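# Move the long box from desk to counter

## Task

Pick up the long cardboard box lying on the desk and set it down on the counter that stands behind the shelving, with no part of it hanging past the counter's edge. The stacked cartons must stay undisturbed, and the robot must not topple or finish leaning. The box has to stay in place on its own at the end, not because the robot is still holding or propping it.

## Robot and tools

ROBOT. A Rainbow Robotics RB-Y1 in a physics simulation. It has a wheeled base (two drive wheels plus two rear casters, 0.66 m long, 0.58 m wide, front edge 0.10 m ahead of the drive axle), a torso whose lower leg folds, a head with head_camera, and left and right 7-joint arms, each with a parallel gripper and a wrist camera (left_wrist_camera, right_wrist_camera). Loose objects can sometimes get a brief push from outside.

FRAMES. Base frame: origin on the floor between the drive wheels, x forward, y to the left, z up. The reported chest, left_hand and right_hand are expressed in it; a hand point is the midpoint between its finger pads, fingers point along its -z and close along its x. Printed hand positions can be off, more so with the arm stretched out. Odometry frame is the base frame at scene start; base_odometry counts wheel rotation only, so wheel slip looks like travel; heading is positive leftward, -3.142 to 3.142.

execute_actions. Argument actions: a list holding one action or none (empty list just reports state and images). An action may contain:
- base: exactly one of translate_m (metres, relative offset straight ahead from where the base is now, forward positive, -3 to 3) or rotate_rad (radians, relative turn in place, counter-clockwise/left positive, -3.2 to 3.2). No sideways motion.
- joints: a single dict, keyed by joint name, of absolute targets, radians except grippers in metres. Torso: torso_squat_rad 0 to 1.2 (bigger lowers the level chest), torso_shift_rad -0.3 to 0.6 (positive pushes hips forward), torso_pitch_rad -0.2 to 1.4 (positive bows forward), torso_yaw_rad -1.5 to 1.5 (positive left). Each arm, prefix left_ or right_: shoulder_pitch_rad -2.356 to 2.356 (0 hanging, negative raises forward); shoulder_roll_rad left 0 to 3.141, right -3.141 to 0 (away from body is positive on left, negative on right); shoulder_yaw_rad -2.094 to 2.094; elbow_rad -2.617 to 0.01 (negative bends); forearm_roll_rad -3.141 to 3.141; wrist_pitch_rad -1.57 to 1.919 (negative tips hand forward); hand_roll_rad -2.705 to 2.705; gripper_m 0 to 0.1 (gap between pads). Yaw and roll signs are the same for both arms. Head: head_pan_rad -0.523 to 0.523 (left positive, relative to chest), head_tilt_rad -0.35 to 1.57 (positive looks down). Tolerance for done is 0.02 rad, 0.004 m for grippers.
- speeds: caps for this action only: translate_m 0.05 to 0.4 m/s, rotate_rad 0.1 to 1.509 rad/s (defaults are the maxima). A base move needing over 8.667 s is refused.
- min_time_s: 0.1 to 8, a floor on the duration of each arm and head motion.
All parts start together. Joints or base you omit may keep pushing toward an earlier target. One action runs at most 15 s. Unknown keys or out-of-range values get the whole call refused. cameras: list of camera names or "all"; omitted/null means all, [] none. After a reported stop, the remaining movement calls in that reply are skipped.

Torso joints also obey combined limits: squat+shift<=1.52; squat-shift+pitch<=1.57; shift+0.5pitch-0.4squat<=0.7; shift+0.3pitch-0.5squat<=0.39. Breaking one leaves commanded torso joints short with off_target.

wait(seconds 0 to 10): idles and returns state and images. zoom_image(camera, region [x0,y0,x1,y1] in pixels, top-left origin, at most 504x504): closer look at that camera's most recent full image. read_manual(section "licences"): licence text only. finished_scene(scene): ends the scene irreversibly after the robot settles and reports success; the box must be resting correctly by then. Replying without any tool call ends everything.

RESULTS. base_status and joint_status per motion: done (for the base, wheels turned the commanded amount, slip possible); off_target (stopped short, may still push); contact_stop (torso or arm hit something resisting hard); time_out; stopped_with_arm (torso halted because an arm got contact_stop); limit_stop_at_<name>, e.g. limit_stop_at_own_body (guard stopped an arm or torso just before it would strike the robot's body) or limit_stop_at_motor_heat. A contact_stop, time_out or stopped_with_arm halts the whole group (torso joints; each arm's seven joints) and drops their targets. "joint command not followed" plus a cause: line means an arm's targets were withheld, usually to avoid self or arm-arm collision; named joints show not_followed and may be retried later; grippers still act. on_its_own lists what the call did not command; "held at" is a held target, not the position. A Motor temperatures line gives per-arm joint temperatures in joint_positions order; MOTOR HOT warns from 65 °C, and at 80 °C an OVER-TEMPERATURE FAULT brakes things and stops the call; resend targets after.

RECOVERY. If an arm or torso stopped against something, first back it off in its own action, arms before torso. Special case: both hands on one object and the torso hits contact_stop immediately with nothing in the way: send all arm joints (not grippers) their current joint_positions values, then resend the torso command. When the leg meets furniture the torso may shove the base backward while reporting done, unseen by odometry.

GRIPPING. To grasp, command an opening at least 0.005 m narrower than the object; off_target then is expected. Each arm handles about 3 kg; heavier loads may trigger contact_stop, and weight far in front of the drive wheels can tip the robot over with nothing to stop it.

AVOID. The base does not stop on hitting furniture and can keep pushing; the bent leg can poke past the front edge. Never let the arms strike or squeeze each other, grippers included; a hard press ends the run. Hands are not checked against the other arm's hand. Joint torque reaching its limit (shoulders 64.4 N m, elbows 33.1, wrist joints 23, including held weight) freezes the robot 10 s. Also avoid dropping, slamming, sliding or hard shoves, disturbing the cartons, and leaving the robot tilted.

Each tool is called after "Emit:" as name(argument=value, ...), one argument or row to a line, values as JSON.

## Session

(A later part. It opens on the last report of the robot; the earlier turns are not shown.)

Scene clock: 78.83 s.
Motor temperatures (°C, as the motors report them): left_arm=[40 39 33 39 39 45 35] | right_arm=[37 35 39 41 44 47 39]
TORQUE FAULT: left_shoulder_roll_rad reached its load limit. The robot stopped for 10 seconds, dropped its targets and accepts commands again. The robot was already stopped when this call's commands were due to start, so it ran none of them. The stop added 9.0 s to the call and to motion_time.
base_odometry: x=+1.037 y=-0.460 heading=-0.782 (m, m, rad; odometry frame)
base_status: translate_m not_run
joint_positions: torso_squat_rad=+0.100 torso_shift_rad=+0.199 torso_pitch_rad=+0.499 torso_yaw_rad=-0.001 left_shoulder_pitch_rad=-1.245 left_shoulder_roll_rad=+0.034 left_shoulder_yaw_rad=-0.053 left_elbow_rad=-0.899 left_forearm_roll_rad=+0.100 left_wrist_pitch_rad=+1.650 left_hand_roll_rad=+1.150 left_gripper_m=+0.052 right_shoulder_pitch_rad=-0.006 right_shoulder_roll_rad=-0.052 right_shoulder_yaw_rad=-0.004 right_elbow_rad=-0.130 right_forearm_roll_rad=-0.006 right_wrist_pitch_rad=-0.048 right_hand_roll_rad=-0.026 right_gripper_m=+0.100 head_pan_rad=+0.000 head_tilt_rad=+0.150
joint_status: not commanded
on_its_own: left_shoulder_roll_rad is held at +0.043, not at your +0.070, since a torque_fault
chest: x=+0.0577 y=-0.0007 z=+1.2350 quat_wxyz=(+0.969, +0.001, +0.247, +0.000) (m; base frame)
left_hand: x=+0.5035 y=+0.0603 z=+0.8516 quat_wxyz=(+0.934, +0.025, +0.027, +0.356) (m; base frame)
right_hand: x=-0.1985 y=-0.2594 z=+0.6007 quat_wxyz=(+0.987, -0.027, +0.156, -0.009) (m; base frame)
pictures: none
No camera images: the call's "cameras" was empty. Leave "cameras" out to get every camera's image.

Emit:
execute_actions(
  actions=[
    {"base":{"translate_m":-0.12},"joints":{"left_shoulder_roll_rad":0.0}},
  ],
  cameras=["head_camera"],
)

Emit:
execute_actions(
  actions=[
    {"base":{"rotate_rad":-0.79},"joints":{"left_hand_roll_rad":1.95,"head_tilt_rad":0.3,"head_pan_rad":-0.3},"min_time_s":2.5},
  ],
  cameras=["head_camera","right_wrist_camera"],
)

Scene clock: 80.80 s.
Motor temperatures (°C, as the motors report them): left_arm=[40 39 33 39 39 45 35] | right_arm=[37 35 39 41 44 47 39]
base_odometry: x=+0.952 y=-0.375 heading=-0.783 (m, m, rad; odometry frame)
base_status: done
joint_positions: torso_squat_rad=+0.100 torso_shift_rad=+0.200 torso_pitch_rad=+0.500 torso_yaw_rad=+0.000 left_shoulder_pitch_rad=-1.246 left_shoulder_roll_rad=+0.000 left_shoulder_yaw_rad=-0.050 left_elbow_rad=-0.900 left_forearm_roll_rad=+0.100 left_wrist_pitch_rad=+1.650 left_hand_roll_rad=+1.150 left_gripper_m=+0.052 right_shoulder_pitch_rad=-0.006 right_shoulder_roll_rad=-0.052 right_shoulder_yaw_rad=-0.004 right_elbow_rad=-0.130 right_forearm_roll_rad=-0.006 right_wrist_pitch_rad=-0.048 right_hand_roll_rad=-0.026 right_gripper_m=+0.100 head_pan_rad=+0.000 head_tilt_rad=+0.150
joint_status: all done
chest: x=+0.0587 y=+0.0002 z=+1.2347 quat_wxyz=(+0.969, +0.000, +0.247, +0.000) (m; base frame)
left_hand: x=+0.4959 y=+0.0414 z=+0.8510 quat_wxyz=(+0.937, +0.014, +0.037, +0.347) (m; base frame)
right_hand: x=-0.1981 y=-0.2593 z=+0.6009 quat_wxyz=(+0.987, -0.027, +0.157, -0.009) (m; base frame)
pictures: head_camera
Images, in order (width x height): head_camera 896x504.

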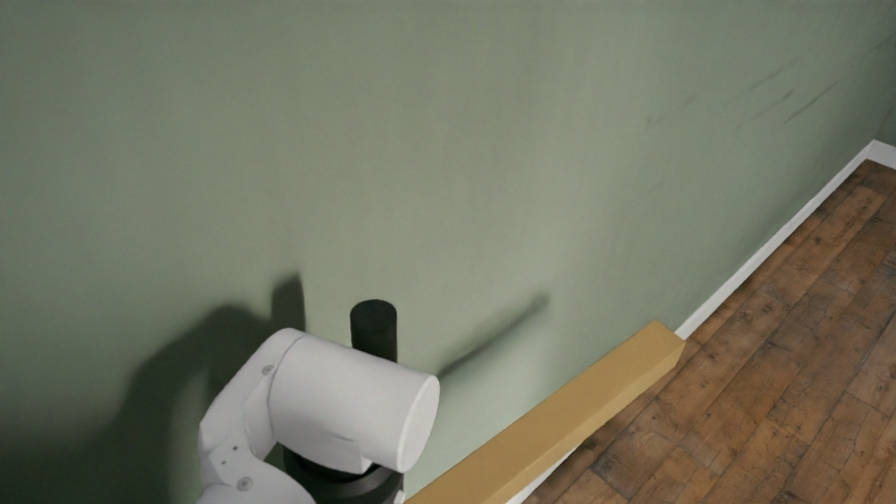

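Scene clock: 83.63 s.
Motor temperatures (°C, as the motors report them): left_arm=[40 39 33 39 39 45 35] | right_arm=[37 35 39 41 44 47 39]
base_odometry: x=+0.952 y=-0.375 heading=-1.572 (m, m, rad; odometry frame)
base_status: done
joint_positions: torso_squat_rad=+0.100 torso_shift_rad=+0.200 torso_pitch_rad=+0.500 torso_yaw_rad=+0.000 left_shoulder_pitch_rad=-1.246 left_shoulder_roll_rad=+0.000 left_shoulder_yaw_rad=-0.049 left_elbow_rad=-0.900 left_forearm_roll_rad=+0.100 left_wrist_pitch_rad=+1.650 left_hand_roll_rad=+1.950 left_gripper_m=+0.052 right_shoulder_pitch_rad=-0.006 right_shoulder_roll_rad=-0.052 right_shoulder_yaw_rad=-0.004 right_elbow_rad=-0.130 right_forearm_roll_rad=-0.006 right_wrist_pitch_rad=-0.048 right_hand_roll_rad=-0.026 right_gripper_m=+0.100 head_pan_rad=-0.300 head_tilt_rad=+0.300
joint_status: all done
chest: x=+0.0587 y=+0.0002 z=+1.2347 quat_wxyz=(+0.969, +0.000, +0.247, +0.000) (m; base frame)
left_hand: x=+0.4959 y=+0.0414 z=+0.8510 quat_wxyz=(+0.728, +0.028, +0.028, +0.684) (m; base frame)
right_hand: x=-0.1981 y=-0.2593 z=+0.6009 quat_wxyz=(+0.987, -0.027, +0.157, -0.009) (m; base frame)
pictures: head_camera, right_wrist_camera
Images, in order (width x height): head_camera 896x504, right_wrist_camera 644x364.

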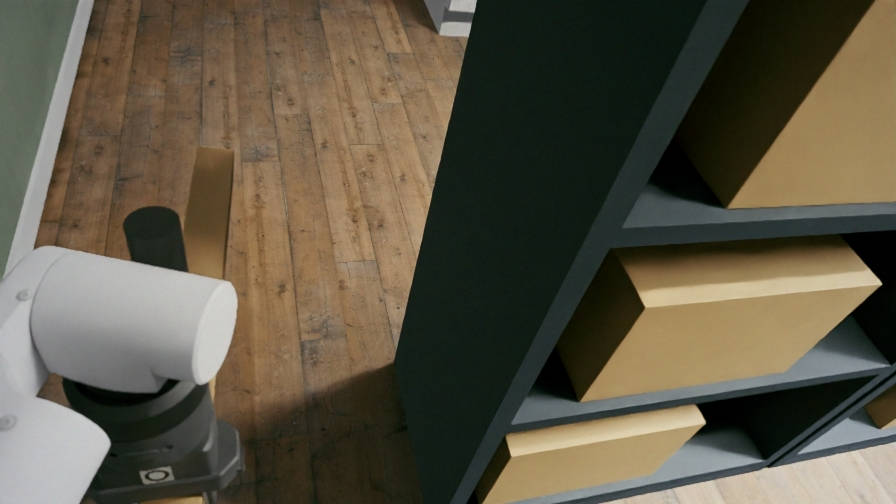

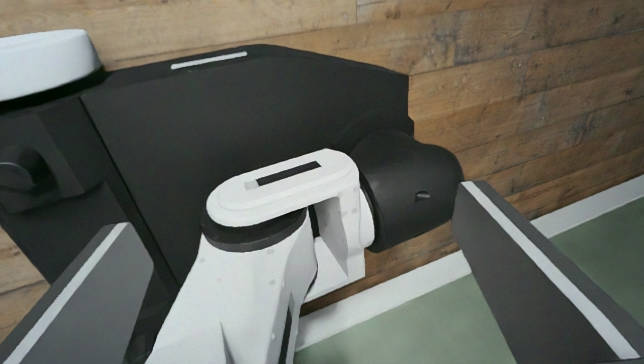

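Emit:
execute_actions(
  actions=[
    {"base":{"rotate_rad":0.2}},
  ],
  cameras=[],
)

Emit:
execute_actions(
  actions=[
    {"base":{"translate_m":0.45},"speeds":{"translate_m":0.25}},
  ],
  cameras=[],
)

Emit:
execute_actions(
  actions=[
    {"base":{"rotate_rad":-0.2},"joints":{"head_tilt_rad":0.2}},
  ],
  cameras=["head_camera","right_wrist_camera"],
)

Scene clock: 85.37 s.
Motor temperatures (°C, as the motors report them): left_arm=[40 38 33 39 39 45 35] | right_arm=[37 35 39 41 44 47 39]
base_odometry: x=+0.952 y=-0.375 heading=-1.373 (m, m, rad; odometry frame)
base_status: done
joint_positions: torso_squat_rad=+0.100 torso_shift_rad=+0.200 torso_pitch_rad=+0.500 torso_yaw_rad=+0.000 left_shoulder_pitch_rad=-1.246 left_shoulder_roll_rad=+0.000 left_shoulder_yaw_rad=-0.049 left_elbow_rad=-0.900 left_forearm_roll_rad=+0.100 left_wrist_pitch_rad=+1.650 left_hand_roll_rad=+1.950 left_gripper_m=+0.052 right_shoulder_pitch_rad=-0.006 right_shoulder_roll_rad=-0.052 right_shoulder_yaw_rad=-0.004 right_elbow_rad=-0.130 right_forearm_roll_rad=-0.006 right_wrist_pitch_rad=-0.048 right_hand_roll_rad=-0.026 right_gripper_m=+0.100 head_pan_rad=-0.300 head_tilt_rad=+0.300
joint_status: not commanded
chest: x=+0.0586 y=+0.0002 z=+1.2347 quat_wxyz=(+0.969, +0.000, +0.247, +0.000) (m; base frame)
left_hand: x=+0.4959 y=+0.0414 z=+0.8510 quat_wxyz=(+0.728, +0.028, +0.028, +0.684) (m; base frame)
right_hand: x=-0.1981 y=-0.2593 z=+0.6009 quat_wxyz=(+0.987, -0.027, +0.157, -0.009) (m; base frame)
pictures: none
No camera images: the call's "cameras" was empty. Leave "cameras" out to get every camera's image.

Scene clock: 88.13 s.
Motor temperatures (°C, as the motors report them): left_arm=[40 38 33 39 39 45 35] | right_arm=[37 35 39 41 44 47 39]
base_odometry: x=+1.040 y=-0.817 heading=-1.374 (m, m, rad; odometry frame)
base_status: done
joint_positions: torso_squat_rad=+0.100 torso_shift_rad=+0.200 torso_pitch_rad=+0.500 torso_yaw_rad=+0.000 left_shoulder_pitch_rad=-1.246 left_shoulder_roll_rad=+0.000 left_shoulder_yaw_rad=-0.049 left_elbow_rad=-0.900 left_forearm_roll_rad=+0.100 left_wrist_pitch_rad=+1.650 left_hand_roll_rad=+1.950 left_gripper_m=+0.052 right_shoulder_pitch_rad=-0.006 right_shoulder_roll_rad=-0.052 right_shoulder_yaw_rad=-0.004 right_elbow_rad=-0.130 right_forearm_roll_rad=-0.006 right_wrist_pitch_rad=-0.048 right_hand_roll_rad=-0.026 right_gripper_m=+0.100 head_pan_rad=-0.300 head_tilt_rad=+0.300
joint_status: not commanded
chest: x=+0.0587 y=+0.0002 z=+1.2347 quat_wxyz=(+0.969, +0.000, +0.247, +0.000) (m; base frame)
left_hand: x=+0.4959 y=+0.0414 z=+0.8510 quat_wxyz=(+0.728, +0.028, +0.028, +0.684) (m; base frame)
right_hand: x=-0.1981 y=-0.2593 z=+0.6009 quat_wxyz=(+0.987, -0.027, +0.157, -0.009) (m; base frame)
pictures: none
No camera images: the call's "cameras" was empty. Leave "cameras" out to get every camera's image.

Scene clock: 89.73 s.
Motor temperatures (°C, as the motors report them): left_arm=[40 38 33 39 39 45 35] | right_arm=[37 35 39 41 44 47 39]
base_odometry: x=+1.040 y=-0.817 heading=-1.573 (m, m, rad; odometry frame)
base_status: done
joint_positions: torso_squat_rad=+0.100 torso_shift_rad=+0.200 torso_pitch_rad=+0.500 torso_yaw_rad=+0.000 left_shoulder_pitch_rad=-1.246 left_shoulder_roll_rad=+0.000 left_shoulder_yaw_rad=-0.049 left_elbow_rad=-0.900 left_forearm_roll_rad=+0.100 left_wrist_pitch_rad=+1.650 left_hand_roll_rad=+1.950 left_gripper_m=+0.052 right_shoulder_pitch_rad=-0.006 right_shoulder_roll_rad=-0.052 right_shoulder_yaw_rad=-0.004 right_elbow_rad=-0.130 right_forearm_roll_rad=-0.006 right_wrist_pitch_rad=-0.048 right_hand_roll_rad=-0.026 right_gripper_m=+0.100 head_pan_rad=-0.300 head_tilt_rad=+0.200
joint_status: all done
chest: x=+0.0587 y=+0.0002 z=+1.2347 quat_wxyz=(+0.969, +0.000, +0.247, +0.000) (m; base frame)
left_hand: x=+0.4959 y=+0.0414 z=+0.8510 quat_wxyz=(+0.728, +0.028, +0.028, +0.684) (m; base frame)
right_hand: x=-0.1981 y=-0.2593 z=+0.6009 quat_wxyz=(+0.987, -0.027, +0.157, -0.009) (m; base frame)
pictures: head_camera, right_wrist_camera
Images, in order (width x height): head_camera 896x504, right_wrist_camera 644x364.

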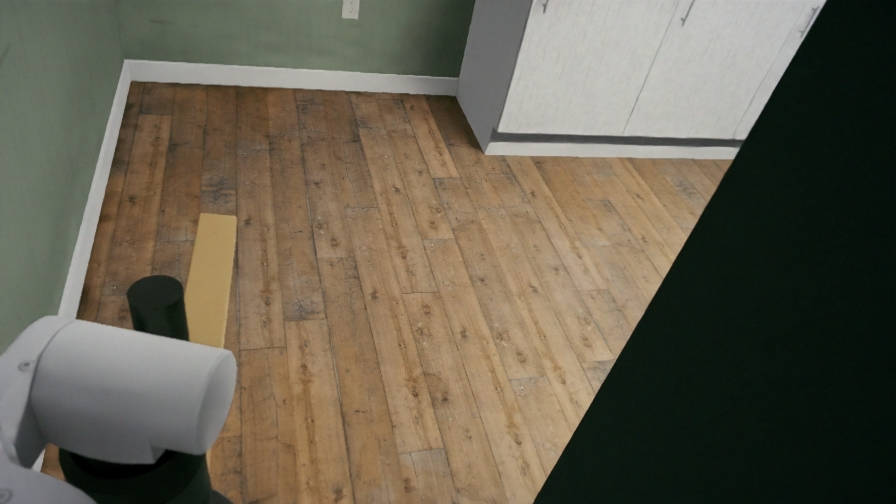

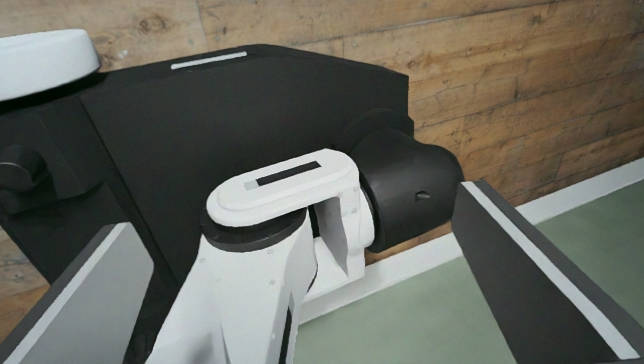

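Emit:
execute_actions(
  actions=[
    {"base":{"translate_m":1.2},"joints":{"torso_squat_rad":0.0,"torso_shift_rad":0.1,"torso_pitch_rad":0.3,"left_shoulder_pitch_rad":-1.45,"left_shoulder_roll_rad":0.07,"left_elbow_rad":-0.6,"left_wrist_pitch_rad":1.69,"left_forearm_roll_rad":0.26,"left_hand_roll_rad":1.72,"head_tilt_rad":0.3,"head_pan_rad":-0.52},"min_time_s":2.5},
  ],
  cameras=["head_camera"],
)

Scene clock: 94.43 s.
Motor temperatures (°C, as the motors report them): left_arm=[40 38 33 38 39 45 35] | right_arm=[37 35 39 41 44 47 39]
base_odometry: x=+1.037 y=-2.017 heading=-1.573 (m, m, rad; odometry frame)
base_status: done
joint_positions: torso_squat_rad=+0.000 torso_shift_rad=+0.100 torso_pitch_rad=+0.300 torso_yaw_rad=+0.000 left_shoulder_pitch_rad=-1.450 left_shoulder_roll_rad=+0.070 left_shoulder_yaw_rad=-0.049 left_elbow_rad=-0.600 left_forearm_roll_rad=+0.260 left_wrist_pitch_rad=+1.690 left_hand_roll_rad=+1.720 left_gripper_m=+0.052 right_shoulder_pitch_rad=-0.006 right_shoulder_roll_rad=-0.052 right_shoulder_yaw_rad=-0.004 right_elbow_rad=-0.130 right_forearm_roll_rad=-0.006 right_wrist_pitch_rad=-0.048 right_hand_roll_rad=-0.026 right_gripper_m=+0.100 head_pan_rad=-0.520 head_tilt_rad=+0.300
joint_status: all done
chest: x=-0.0667 y=+0.0002 z=+1.2726 quat_wxyz=(+0.989, +0.000, +0.149, +0.000) (m; base frame)
left_hand: x=+0.4344 y=+0.0526 z=+1.0051 quat_wxyz=(+0.794, +0.013, +0.013, +0.608) (m; base frame)
right_hand: x=-0.1925 y=-0.2593 z=+0.6005 quat_wxyz=(+0.998, -0.026, +0.058, -0.011) (m; base frame)
pictures: head_camera
Images, in order (width x height): head_camera 896x504.

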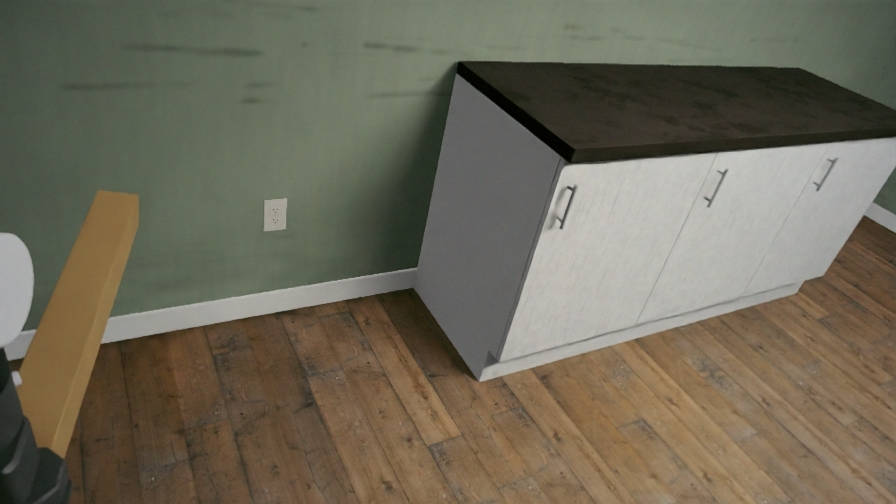

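Emit:
execute_actions(
  actions=[
    {"base":{"translate_m":0.2}},
  ],
  cameras=[],
)

Emit:
execute_actions(
  actions=[
    {"base":{"rotate_rad":-1.57},"joints":{"head_pan_rad":0}},
  ],
  cameras=["head_camera"],
)

Emit:
execute_actions(
  actions=[
    {"base":{"translate_m":1.3}},
  ],
  cameras=[],
)

Emit:
execute_actions(
  actions=[
    {"base":{"rotate_rad":1.57},"joints":{"left_hand_roll_rad":0.41,"head_tilt_rad":0.35},"min_time_s":3},
  ],
  cameras=["head_camera"],
)

Scene clock: 96.37 s.
Motor temperatures (°C, as the motors report them): left_arm=[40 38 33 38 39 45 35] | right_arm=[37 35 39 41 44 47 39]
base_odometry: x=+1.036 y=-2.217 heading=-1.574 (m, m, rad; odometry frame)
base_status: done
joint_positions: torso_squat_rad=+0.000 torso_shift_rad=+0.100 torso_pitch_rad=+0.300 torso_yaw_rad=+0.000 left_shoulder_pitch_rad=-1.450 left_shoulder_roll_rad=+0.070 left_shoulder_yaw_rad=-0.049 left_elbow_rad=-0.600 left_forearm_roll_rad=+0.260 left_wrist_pitch_rad=+1.690 left_hand_roll_rad=+1.720 left_gripper_m=+0.052 right_shoulder_pitch_rad=-0.006 right_shoulder_roll_rad=-0.052 right_shoulder_yaw_rad=-0.004 right_elbow_rad=-0.130 right_forearm_roll_rad=-0.006 right_wrist_pitch_rad=-0.048 right_hand_roll_rad=-0.026 right_gripper_m=+0.100 head_pan_rad=-0.520 head_tilt_rad=+0.300
joint_status: not commanded
chest: x=-0.0666 y=+0.0002 z=+1.2726 quat_wxyz=(+0.989, +0.000, +0.149, +0.000) (m; base frame)
left_hand: x=+0.4345 y=+0.0526 z=+1.0051 quat_wxyz=(+0.794, +0.013, +0.013, +0.608) (m; base frame)
right_hand: x=-0.1925 y=-0.2593 z=+0.6005 quat_wxyz=(+0.998, -0.026, +0.058, -0.011) (m; base frame)
pictures: none
No camera images: the call's "cameras" was empty. Leave "cameras" out to get every camera's image.

Scene clock: 103.50 s.
Motor temperatures (°C, as the motors report them): left_arm=[40 37 33 38 39 45 35] | right_arm=[37 35 39 41 44 47 39]
base_odometry: x=+1.021 y=-2.223 heading=-3.073 (m, m, rad; odometry frame)
base_status: rotate_rad time_out (by the wheels' count: -1.499 of -1.570)
joint_positions: torso_squat_rad=+0.000 torso_shift_rad=+0.100 torso_pitch_rad=+0.300 torso_yaw_rad=+0.000 left_shoulder_pitch_rad=-1.450 left_shoulder_roll_rad=+0.070 left_shoulder_yaw_rad=-0.049 left_elbow_rad=-0.600 left_forearm_roll_rad=+0.260 left_wrist_pitch_rad=+1.690 left_hand_roll_rad=+1.720 left_gripper_m=+0.052 right_shoulder_pitch_rad=-0.006 right_shoulder_roll_rad=-0.052 right_shoulder_yaw_rad=-0.004 right_elbow_rad=-0.130 right_forearm_roll_rad=-0.006 right_wrist_pitch_rad=-0.048 right_hand_roll_rad=-0.026 right_gripper_m=+0.100 head_pan_rad=+0.000 head_tilt_rad=+0.300
joint_status: all done
chest: x=-0.0667 y=+0.0002 z=+1.2726 quat_wxyz=(+0.989, +0.000, +0.149, +0.000) (m; base frame)
left_hand: x=+0.4345 y=+0.0528 z=+1.0052 quat_wxyz=(+0.793, +0.013, +0.013, +0.608) (m; base frame)
right_hand: x=-0.1925 y=-0.2594 z=+0.6005 quat_wxyz=(+0.998, -0.026, +0.058, -0.011) (m; base frame)
pictures: head_camera
Images, in order (width x height): head_camera 896x504.

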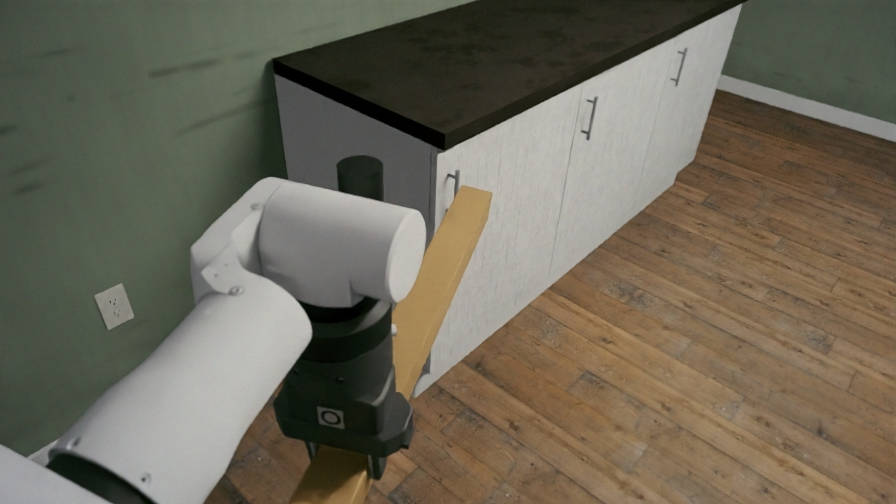

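not run: a stop came earlier in this reply.

not run: a stop came earlier in this reply.

Emit:
execute_actions(
  actions=[
    {"base":{"translate_m":0.3},"speeds":{"translate_m":0.2}},
  ],
  cameras=[],
)

Emit:
execute_actions(
  actions=[
    {"base":{"rotate_rad":-0.75},"speeds":{"rotate_rad":0.5}},
  ],
  cameras=["head_camera"],
)

Scene clock: 105.97 s.
Motor temperatures (°C, as the motors report them): left_arm=[40 37 33 38 39 45 35] | right_arm=[37 35 39 41 44 47 39]
base_odometry: x=+0.721 y=-2.243 heading=-3.073 (m, m, rad; odometry frame)
base_status: done
joint_positions: torso_squat_rad=+0.000 torso_shift_rad=+0.100 torso_pitch_rad=+0.300 torso_yaw_rad=+0.000 left_shoulder_pitch_rad=-1.450 left_shoulder_roll_rad=+0.070 left_shoulder_yaw_rad=-0.049 left_elbow_rad=-0.600 left_forearm_roll_rad=+0.260 left_wrist_pitch_rad=+1.690 left_hand_roll_rad=+1.720 left_gripper_m=+0.052 right_shoulder_pitch_rad=-0.006 right_shoulder_roll_rad=-0.052 right_shoulder_yaw_rad=-0.004 right_elbow_rad=-0.130 right_forearm_roll_rad=-0.006 right_wrist_pitch_rad=-0.048 right_hand_roll_rad=-0.026 right_gripper_m=+0.100 head_pan_rad=+0.000 head_tilt_rad=+0.300
joint_status: not commanded
chest: x=-0.0667 y=+0.0002 z=+1.2726 quat_wxyz=(+0.989, +0.000, +0.149, +0.000) (m; base frame)
left_hand: x=+0.4345 y=+0.0528 z=+1.0051 quat_wxyz=(+0.793, +0.013, +0.013, +0.608) (m; base frame)
right_hand: x=-0.1926 y=-0.2594 z=+0.6005 quat_wxyz=(+0.998, -0.026, +0.058, -0.011) (m; base frame)
pictures: none
No camera images: the call's "cameras" was empty. Leave "cameras" out to get every camera's image.

Scene clock: 108.80 s.
Motor temperatures (°C, as the motors report them): left_arm=[40 37 33 38 39 45 35] | right_arm=[37 35 39 41 44 47 39]
base_odometry: x=+0.721 y=-2.243 heading=+2.460 (m, m, rad; odometry frame)
base_status: done
joint_positions: torso_squat_rad=+0.000 torso_shift_rad=+0.100 torso_pitch_rad=+0.300 torso_yaw_rad=+0.000 left_shoulder_pitch_rad=-1.450 left_shoulder_roll_rad=+0.070 left_shoulder_yaw_rad=-0.049 left_elbow_rad=-0.600 left_forearm_roll_rad=+0.260 left_wrist_pitch_rad=+1.690 left_hand_roll_rad=+1.720 left_gripper_m=+0.052 right_shoulder_pitch_rad=-0.006 right_shoulder_roll_rad=-0.052 right_shoulder_yaw_rad=-0.004 right_elbow_rad=-0.130 right_forearm_roll_rad=-0.006 right_wrist_pitch_rad=-0.048 right_hand_roll_rad=-0.026 right_gripper_m=+0.100 head_pan_rad=+0.000 head_tilt_rad=+0.300
joint_status: not commanded
chest: x=-0.0667 y=+0.0002 z=+1.2726 quat_wxyz=(+0.989, +0.000, +0.149, +0.000) (m; base frame)
left_hand: x=+0.4345 y=+0.0527 z=+1.0052 quat_wxyz=(+0.793, +0.013, +0.013, +0.608) (m; base frame)
right_hand: x=-0.1926 y=-0.2594 z=+0.6005 quat_wxyz=(+0.998, -0.026, +0.058, -0.011) (m; base frame)
pictures: head_camera
Images, in order (width x height): head_camera 896x504.

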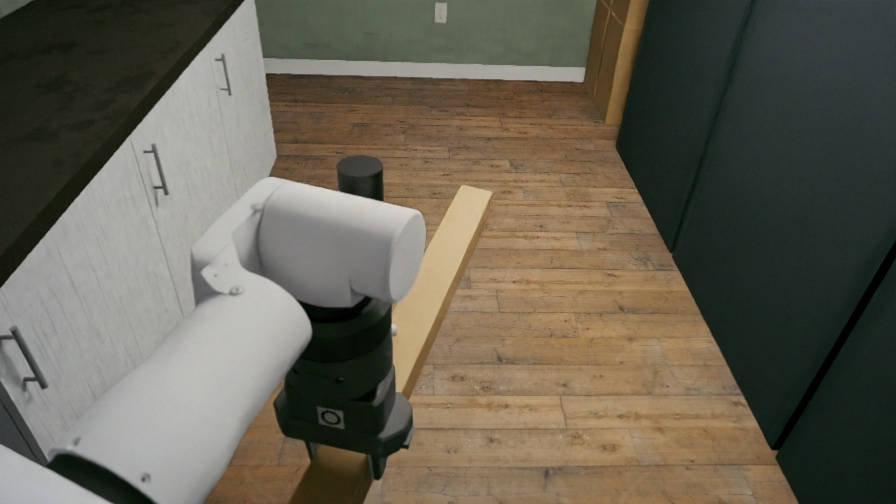

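Emit:
execute_actions(
  actions=[
    {"base":{"translate_m":0.45}},
  ],
  cameras=[],
)

Emit:
execute_actions(
  actions=[
    {"base":{"rotate_rad":1.57},"joints":{"left_hand_roll_rad":0.41,"head_tilt_rad":0.5},"speeds":{"rotate_rad":0.6},"min_time_s":3.5},
  ],
  cameras=["head_camera"],
)

Scene clock: 111.43 s.
Motor temperatures (°C, as the motors report them): left_arm=[40 37 33 38 39 45 35] | right_arm=[37 35 39 41 44 47 39]
base_odometry: x=+0.372 y=-1.960 heading=+2.460 (m, m, rad; odometry frame)
base_status: done
joint_positions: torso_squat_rad=+0.000 torso_shift_rad=+0.100 torso_pitch_rad=+0.300 torso_yaw_rad=+0.000 left_shoulder_pitch_rad=-1.450 left_shoulder_roll_rad=+0.070 left_shoulder_yaw_rad=-0.049 left_elbow_rad=-0.600 left_forearm_roll_rad=+0.260 left_wrist_pitch_rad=+1.690 left_hand_roll_rad=+1.720 left_gripper_m=+0.052 right_shoulder_pitch_rad=-0.006 right_shoulder_roll_rad=-0.052 right_shoulder_yaw_rad=-0.004 right_elbow_rad=-0.130 right_forearm_roll_rad=-0.006 right_wrist_pitch_rad=-0.048 right_hand_roll_rad=-0.026 right_gripper_m=+0.100 head_pan_rad=+0.000 head_tilt_rad=+0.300
joint_status: not commanded
chest: x=-0.0667 y=+0.0002 z=+1.2726 quat_wxyz=(+0.989, +0.000, +0.149, +0.000) (m; base frame)
left_hand: x=+0.4345 y=+0.0527 z=+1.0052 quat_wxyz=(+0.793, +0.013, +0.013, +0.608) (m; base frame)
right_hand: x=-0.1925 y=-0.2594 z=+0.6005 quat_wxyz=(+0.998, -0.026, +0.058, -0.011) (m; base frame)
pictures: none
No camera images: the call's "cameras" was empty. Leave "cameras" out to get every camera's image.

Scene clock: 115.57 s.
Motor temperatures (°C, as the motors report them): left_arm=[40 37 33 38 39 45 35] | right_arm=[37 35 39 41 44 47 39]
base_odometry: x=+0.372 y=-1.960 heading=-2.254 (m, m, rad; odometry frame)
base_status: done
joint_positions: torso_squat_rad=+0.000 torso_shift_rad=+0.100 torso_pitch_rad=+0.300 torso_yaw_rad=+0.000 left_shoulder_pitch_rad=-1.450 left_shoulder_roll_rad=+0.070 left_shoulder_yaw_rad=-0.049 left_elbow_rad=-0.600 left_forearm_roll_rad=+0.260 left_wrist_pitch_rad=+1.690 left_hand_roll_rad=+0.410 left_gripper_m=+0.052 right_shoulder_pitch_rad=-0.006 right_shoulder_roll_rad=-0.052 right_shoulder_yaw_rad=-0.004 right_elbow_rad=-0.130 right_forearm_roll_rad=-0.006 right_wrist_pitch_rad=-0.048 right_hand_roll_rad=-0.026 right_gripper_m=+0.100 head_pan_rad=+0.000 head_tilt_rad=+0.500
joint_status: all done
chest: x=-0.0667 y=+0.0002 z=+1.2726 quat_wxyz=(+0.989, +0.000, +0.149, +0.000) (m; base frame)
left_hand: x=+0.4345 y=+0.0527 z=+1.0052 quat_wxyz=(+1.000, +0.002, +0.018, -0.001) (m; base frame)
right_hand: x=-0.1925 y=-0.2594 z=+0.6005 quat_wxyz=(+0.998, -0.026, +0.058, -0.011) (m; base frame)
pictures: head_camera
Images, in order (width x height): head_camera 896x504.

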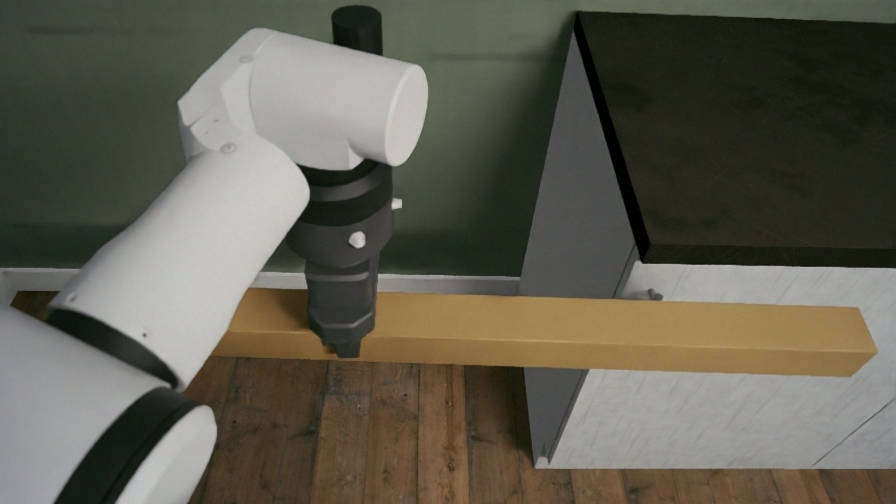

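Emit:
execute_actions(
  actions=[
    {"base":{"rotate_rad":-1.57},"joints":{"left_hand_roll_rad":1.72,"head_tilt_rad":0.3},"speeds":{"rotate_rad":0.6},"min_time_s":3.5},
  ],
  cameras=[],
)

Emit:
execute_actions(
  actions=[
    {"base":{"translate_m":0.95}},
  ],
  cameras=["head_camera"],
)

Emit:
execute_actions(
  actions=[
    {"base":{"rotate_rad":1.57},"joints":{"left_hand_roll_rad":0.41,"head_tilt_rad":0.5},"speeds":{"rotate_rad":0.6},"min_time_s":3.5},
  ],
  cameras=["head_camera"],
)

Scene clock: 119.93 s.
Motor temperatures (°C, as the motors report them): left_arm=[40 36 33 38 39 45 35] | right_arm=[37 35 39 41 44 47 39]
base_odometry: x=+0.372 y=-1.960 heading=+2.460 (m, m, rad; odometry frame)
base_status: done
joint_positions: torso_squat_rad=+0.000 torso_shift_rad=+0.100 torso_pitch_rad=+0.300 torso_yaw_rad=+0.000 left_shoulder_pitch_rad=-1.450 left_shoulder_roll_rad=+0.070 left_shoulder_yaw_rad=-0.049 left_elbow_rad=-0.600 left_forearm_roll_rad=+0.260 left_wrist_pitch_rad=+1.690 left_hand_roll_rad=+1.720 left_gripper_m=+0.052 right_shoulder_pitch_rad=-0.006 right_shoulder_roll_rad=-0.052 right_shoulder_yaw_rad=-0.004 right_elbow_rad=-0.130 right_forearm_roll_rad=-0.006 right_wrist_pitch_rad=-0.048 right_hand_roll_rad=-0.026 right_gripper_m=+0.100 head_pan_rad=+0.000 head_tilt_rad=+0.300
joint_status: all done
chest: x=-0.0667 y=+0.0002 z=+1.2726 quat_wxyz=(+0.989, +0.000, +0.149, +0.000) (m; base frame)
left_hand: x=+0.4345 y=+0.0527 z=+1.0052 quat_wxyz=(+0.794, +0.013, +0.013, +0.608) (m; base frame)
right_hand: x=-0.1925 y=-0.2594 z=+0.6005 quat_wxyz=(+0.998, -0.026, +0.058, -0.011) (m; base frame)
pictures: none
No camera images: the call's "cameras" was empty. Leave "cameras" out to get every camera's image.

Scene clock: 123.87 s.
Motor temperatures (°C, as the motors report them): left_arm=[40 36 33 38 39 45 35] | right_arm=[37 35 39 41 44 47 39]
base_odometry: x=-0.366 y=-1.361 heading=+2.460 (m, m, rad; odometry frame)
base_status: done
joint_positions: torso_squat_rad=+0.000 torso_shift_rad=+0.100 torso_pitch_rad=+0.300 torso_yaw_rad=+0.000 left_shoulder_pitch_rad=-1.450 left_shoulder_roll_rad=+0.070 left_shoulder_yaw_rad=-0.049 left_elbow_rad=-0.600 left_forearm_roll_rad=+0.260 left_wrist_pitch_rad=+1.690 left_hand_roll_rad=+1.720 left_gripper_m=+0.052 right_shoulder_pitch_rad=-0.006 right_shoulder_roll_rad=-0.052 right_shoulder_yaw_rad=-0.004 right_elbow_rad=-0.130 right_forearm_roll_rad=-0.006 right_wrist_pitch_rad=-0.048 right_hand_roll_rad=-0.026 right_gripper_m=+0.100 head_pan_rad=+0.000 head_tilt_rad=+0.300
joint_status: not commanded
chest: x=-0.0667 y=+0.0002 z=+1.2726 quat_wxyz=(+0.989, +0.000, +0.149, +0.000) (m; base frame)
left_hand: x=+0.4345 y=+0.0527 z=+1.0052 quat_wxyz=(+0.794, +0.013, +0.013, +0.608) (m; base frame)
right_hand: x=-0.1926 y=-0.2594 z=+0.6005 quat_wxyz=(+0.998, -0.026, +0.058, -0.011) (m; base frame)
pictures: head_camera
Images, in order (width x height): head_camera 896x504.

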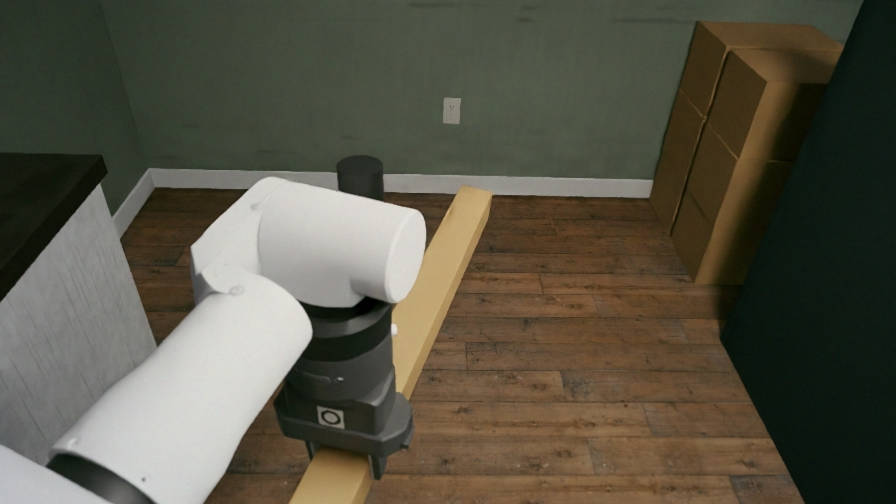

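Scene clock: 128.00 s.
Motor temperatures (°C, as the motors report them): left_arm=[40 36 33 38 39 45 35] | right_arm=[37 35 39 41 44 47 39]
base_odometry: x=-0.365 y=-1.361 heading=-2.254 (m, m, rad; odometry frame)
base_status: done
joint_positions: torso_squat_rad=+0.000 torso_shift_rad=+0.100 torso_pitch_rad=+0.300 torso_yaw_rad=+0.000 left_shoulder_pitch_rad=-1.450 left_shoulder_roll_rad=+0.070 left_shoulder_yaw_rad=-0.049 left_elbow_rad=-0.600 left_forearm_roll_rad=+0.260 left_wrist_pitch_rad=+1.690 left_hand_roll_rad=+0.410 left_gripper_m=+0.052 right_shoulder_pitch_rad=-0.006 right_shoulder_roll_rad=-0.052 right_shoulder_yaw_rad=-0.004 right_elbow_rad=-0.130 right_forearm_roll_rad=-0.006 right_wrist_pitch_rad=-0.048 right_hand_roll_rad=-0.026 right_gripper_m=+0.100 head_pan_rad=+0.000 head_tilt_rad=+0.500
joint_status: all done
chest: x=-0.0667 y=+0.0002 z=+1.2726 quat_wxyz=(+0.989, +0.000, +0.149, +0.000) (m; base frame)
left_hand: x=+0.4345 y=+0.0527 z=+1.0052 quat_wxyz=(+1.000, +0.002, +0.018, -0.001) (m; base frame)
right_hand: x=-0.1926 y=-0.2594 z=+0.6005 quat_wxyz=(+0.998, -0.026, +0.058, -0.011) (m; base frame)
pictures: head_camera
Images, in order (width x height): head_camera 896x504.

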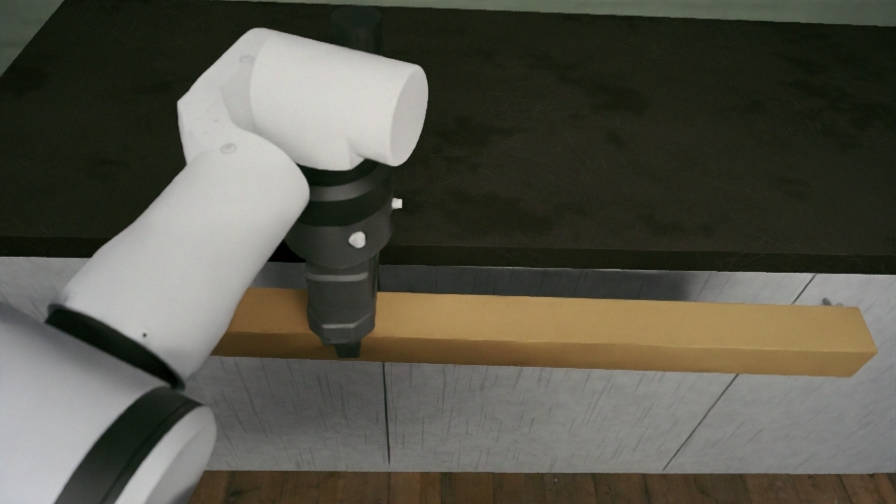

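Emit:
execute_actions(
  actions=[
    {"base":{"translate_m":0.4},"joints":{"head_tilt_rad":0.6},"speeds":{"translate_m":0.2}},
  ],
  cameras=["head_camera"],
)

Emit:
execute_actions(
  actions=[
    {"joints":{"torso_squat_rad":0.35}},
  ],
  cameras=["head_camera"],
)

Scene clock: 131.07 s.
Motor temperatures (°C, as the motors report them): left_arm=[40 36 33 38 39 45 35] | right_arm=[36 35 39 41 44 47 39]
base_odometry: x=-0.618 y=-1.671 heading=-2.254 (m, m, rad; odometry frame)
base_status: done
joint_positions: torso_squat_rad=+0.000 torso_shift_rad=+0.100 torso_pitch_rad=+0.300 torso_yaw_rad=+0.000 left_shoulder_pitch_rad=-1.450 left_shoulder_roll_rad=+0.070 left_shoulder_yaw_rad=-0.049 left_elbow_rad=-0.600 left_forearm_roll_rad=+0.260 left_wrist_pitch_rad=+1.690 left_hand_roll_rad=+0.410 left_gripper_m=+0.052 right_shoulder_pitch_rad=-0.006 right_shoulder_roll_rad=-0.052 right_shoulder_yaw_rad=-0.004 right_elbow_rad=-0.130 right_forearm_roll_rad=-0.006 right_wrist_pitch_rad=-0.048 right_hand_roll_rad=-0.026 right_gripper_m=+0.100 head_pan_rad=+0.000 head_tilt_rad=+0.600
joint_status: all done
chest: x=-0.0667 y=+0.0002 z=+1.2726 quat_wxyz=(+0.989, +0.000, +0.149, +0.000) (m; base frame)
left_hand: x=+0.4345 y=+0.0527 z=+1.0052 quat_wxyz=(+1.000, +0.002, +0.018, -0.001) (m; base frame)
right_hand: x=-0.1925 y=-0.2594 z=+0.6005 quat_wxyz=(+0.998, -0.026, +0.058, -0.011) (m; base frame)
pictures: head_camera
Images, in order (width x height): head_camera 896x504.

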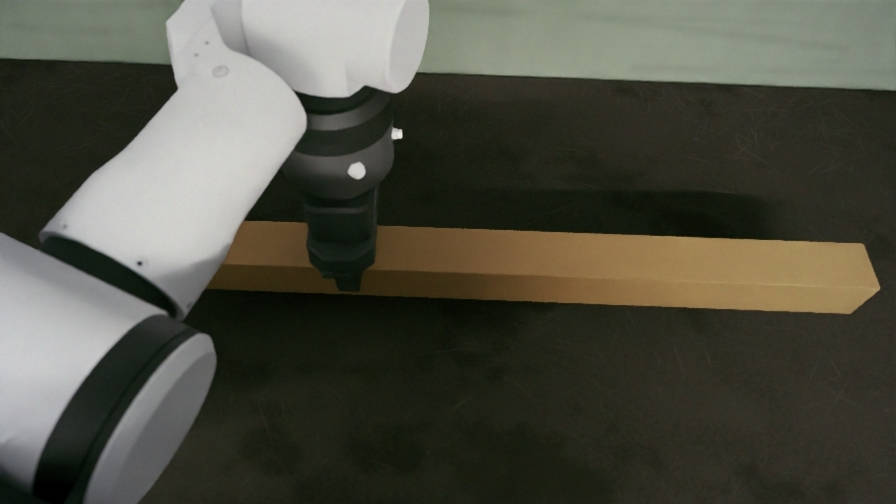

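Scene clock: 133.03 s.
Motor temperatures (°C, as the motors report them): left_arm=[40 36 33 38 39 45 35] | right_arm=[36 35 39 41 44 47 39]
base_odometry: x=-0.618 y=-1.671 heading=-2.254 (m, m, rad; odometry frame)
base_status: not commanded
joint_positions: torso_squat_rad=+0.350 torso_shift_rad=+0.100 torso_pitch_rad=+0.299 torso_yaw_rad=+0.000 left_shoulder_pitch_rad=-1.453 left_shoulder_roll_rad=+0.071 left_shoulder_yaw_rad=-0.049 left_elbow_rad=-0.601 left_forearm_roll_rad=+0.260 left_wrist_pitch_rad=+1.690 left_hand_roll_rad=+0.410 left_gripper_m=+0.051 right_shoulder_pitch_rad=-0.006 right_shoulder_roll_rad=-0.052 right_shoulder_yaw_rad=-0.004 right_elbow_rad=-0.130 right_forearm_roll_rad=-0.006 right_wrist_pitch_rad=-0.048 right_hand_roll_rad=-0.026 right_gripper_m=+0.100 head_pan_rad=+0.000 head_tilt_rad=+0.600
joint_status: all done
chest: x=-0.0715 y=+0.0002 z=+1.2305 quat_wxyz=(+0.989, +0.000, +0.149, +0.000) (m; base frame)
left_hand: x=+0.4309 y=+0.0525 z=+0.9650 quat_wxyz=(+1.000, +0.002, +0.016, -0.001) (m; base frame)
right_hand: x=-0.1966 y=-0.2594 z=+0.5582 quat_wxyz=(+0.998, -0.026, +0.057, -0.011) (m; base frame)
pictures: head_camera
Images, in order (width x height): head_camera 896x504.

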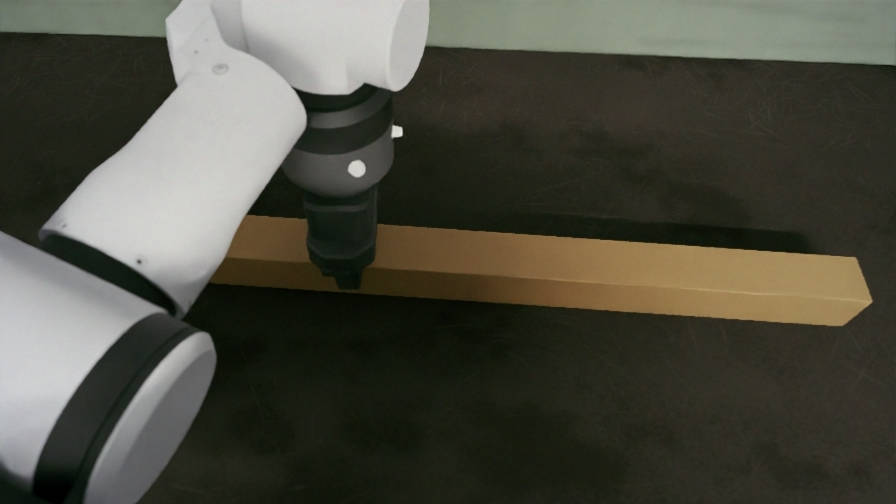

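Emit:
execute_actions(
  actions=[
    {"joints":{"left_gripper_m":0.1}},
  ],
  cameras=["head_camera"],
)

Emit:
execute_actions(
  actions=[
    {"joints":{"torso_squat_rad":0.0}},
  ],
  cameras=[],
)

Emit:
execute_actions(
  actions=[
    {"base":{"translate_m":-0.4},"joints":{"head_tilt_rad":0.4}},
  ],
  cameras=["head_camera"],
)

Scene clock: 134.23 s.
Motor temperatures (°C, as the motors report them): left_arm=[40 36 33 38 39 45 35] | right_arm=[36 35 39 41 44 47 39]
base_odometry: x=-0.618 y=-1.671 heading=-2.254 (m, m, rad; odometry frame)
base_status: not commanded
joint_positions: torso_squat_rad=+0.350 torso_shift_rad=+0.100 torso_pitch_rad=+0.300 torso_yaw_rad=+0.000 left_shoulder_pitch_rad=-1.451 left_shoulder_roll_rad=+0.071 left_shoulder_yaw_rad=-0.049 left_elbow_rad=-0.600 left_forearm_roll_rad=+0.260 left_wrist_pitch_rad=+1.690 left_hand_roll_rad=+0.410 left_gripper_m=+0.100 right_shoulder_pitch_rad=-0.006 right_shoulder_roll_rad=-0.052 right_shoulder_yaw_rad=-0.004 right_elbow_rad=-0.130 right_forearm_roll_rad=-0.006 right_wrist_pitch_rad=-0.048 right_hand_roll_rad=-0.026 right_gripper_m=+0.100 head_pan_rad=+0.000 head_tilt_rad=+0.600
joint_status: all done
chest: x=-0.0711 y=+0.0002 z=+1.2304 quat_wxyz=(+0.989, +0.000, +0.149, +0.000) (m; base frame)
left_hand: x=+0.4305 y=+0.0529 z=+0.9634 quat_wxyz=(+1.000, +0.002, +0.018, -0.001) (m; base frame)
right_hand: x=-0.1967 y=-0.2594 z=+0.5582 quat_wxyz=(+0.998, -0.026, +0.058, -0.011) (m; base frame)
pictures: head_camera
Images, in order (width x height): head_camera 896x504.

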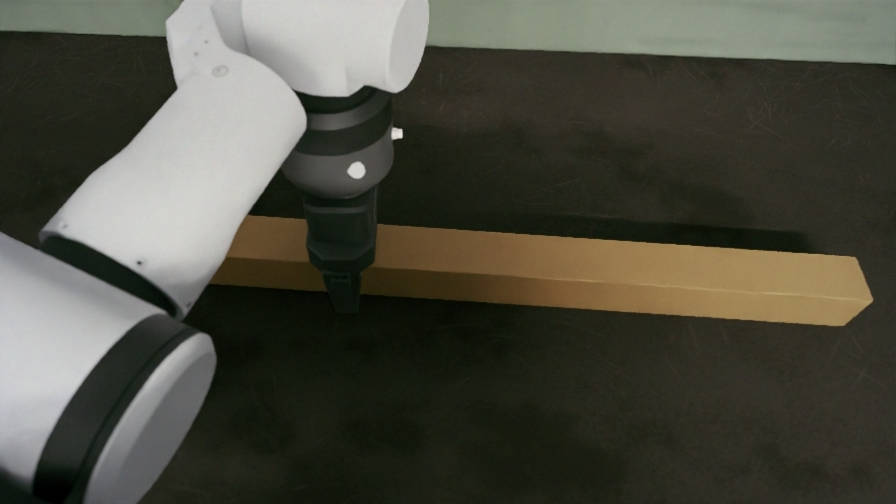

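Scene clock: 136.20 s.
Motor temperatures (°C, as the motors report them): left_arm=[40 36 33 38 39 45 35] | right_arm=[36 35 39 41 44 47 39]
base_odometry: x=-0.618 y=-1.671 heading=-2.254 (m, m, rad; odometry frame)
base_status: not commanded
joint_positions: torso_squat_rad=+0.000 torso_shift_rad=+0.100 torso_pitch_rad=+0.300 torso_yaw_rad=+0.000 left_shoulder_pitch_rad=-1.451 left_shoulder_roll_rad=+0.070 left_shoulder_yaw_rad=-0.049 left_elbow_rad=-0.600 left_forearm_roll_rad=+0.260 left_wrist_pitch_rad=+1.690 left_hand_roll_rad=+0.410 left_gripper_m=+0.100 right_shoulder_pitch_rad=-0.006 right_shoulder_roll_rad=-0.052 right_shoulder_yaw_rad=-0.004 right_elbow_rad=-0.130 right_forearm_roll_rad=-0.006 right_wrist_pitch_rad=-0.048 right_hand_roll_rad=-0.026 right_gripper_m=+0.100 head_pan_rad=+0.000 head_tilt_rad=+0.600
joint_status: all done
chest: x=-0.0667 y=+0.0002 z=+1.2726 quat_wxyz=(+0.989, +0.000, +0.149, +0.000) (m; base frame)
left_hand: x=+0.4347 y=+0.0529 z=+1.0054 quat_wxyz=(+1.000, +0.002, +0.018, -0.001) (m; base frame)
right_hand: x=-0.1926 y=-0.2594 z=+0.6005 quat_wxyz=(+0.998, -0.026, +0.058, -0.011) (m; base frame)
pictures: none
No camera images: the call's "cameras" was empty. Leave "cameras" out to get every camera's image.

Scene clock: 138.97 s.
Motor temperatures (°C, as the motors report them): left_arm=[40 36 33 38 39 45 35] | right_arm=[36 35 39 41 44 47 39]
base_odometry: x=-0.365 y=-1.361 heading=-2.253 (m, m, rad; odometry frame)
base_status: done
joint_positions: torso_squat_rad=+0.000 torso_shift_rad=+0.100 torso_pitch_rad=+0.300 torso_yaw_rad=+0.000 left_shoulder_pitch_rad=-1.450 left_shoulder_roll_rad=+0.070 left_shoulder_yaw_rad=-0.049 left_elbow_rad=-0.600 left_forearm_roll_rad=+0.260 left_wrist_pitch_rad=+1.690 left_hand_roll_rad=+0.410 left_gripper_m=+0.100 right_shoulder_pitch_rad=-0.005 right_shoulder_roll_rad=-0.052 right_shoulder_yaw_rad=-0.004 right_elbow_rad=-0.130 right_forearm_roll_rad=-0.006 right_wrist_pitch_rad=-0.048 right_hand_roll_rad=-0.026 right_gripper_m=+0.100 head_pan_rad=+0.000 head_tilt_rad=+0.400
joint_status: all done
chest: x=-0.0668 y=+0.0002 z=+1.2726 quat_wxyz=(+0.989, +0.000, +0.149, +0.000) (m; base frame)
left_hand: x=+0.4346 y=+0.0529 z=+1.0053 quat_wxyz=(+1.000, +0.002, +0.018, -0.001) (m; base frame)
right_hand: x=-0.1926 y=-0.2594 z=+0.6005 quat_wxyz=(+0.998, -0.026, +0.058, -0.011) (m; base frame)
pictures: head_camera
Images, in order (width x height): head_camera 896x504.

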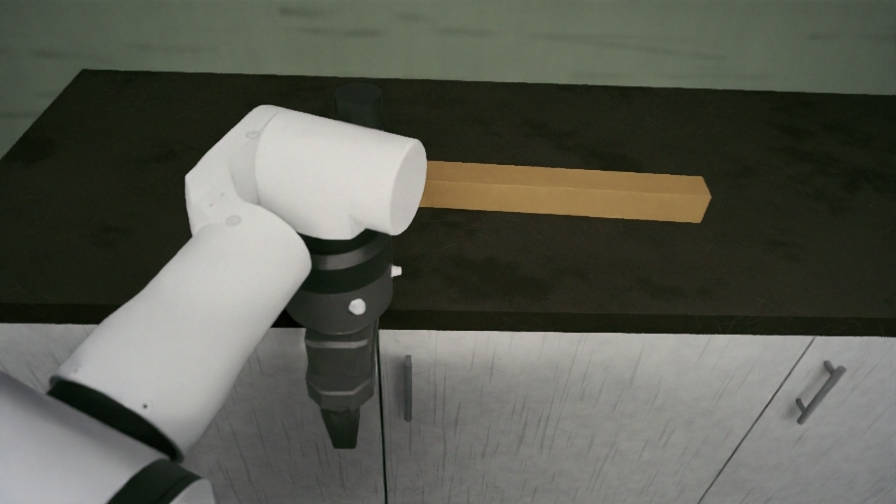

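Emit:
finished_scene(
  scene=2,
)

The scene is finished: the task was done.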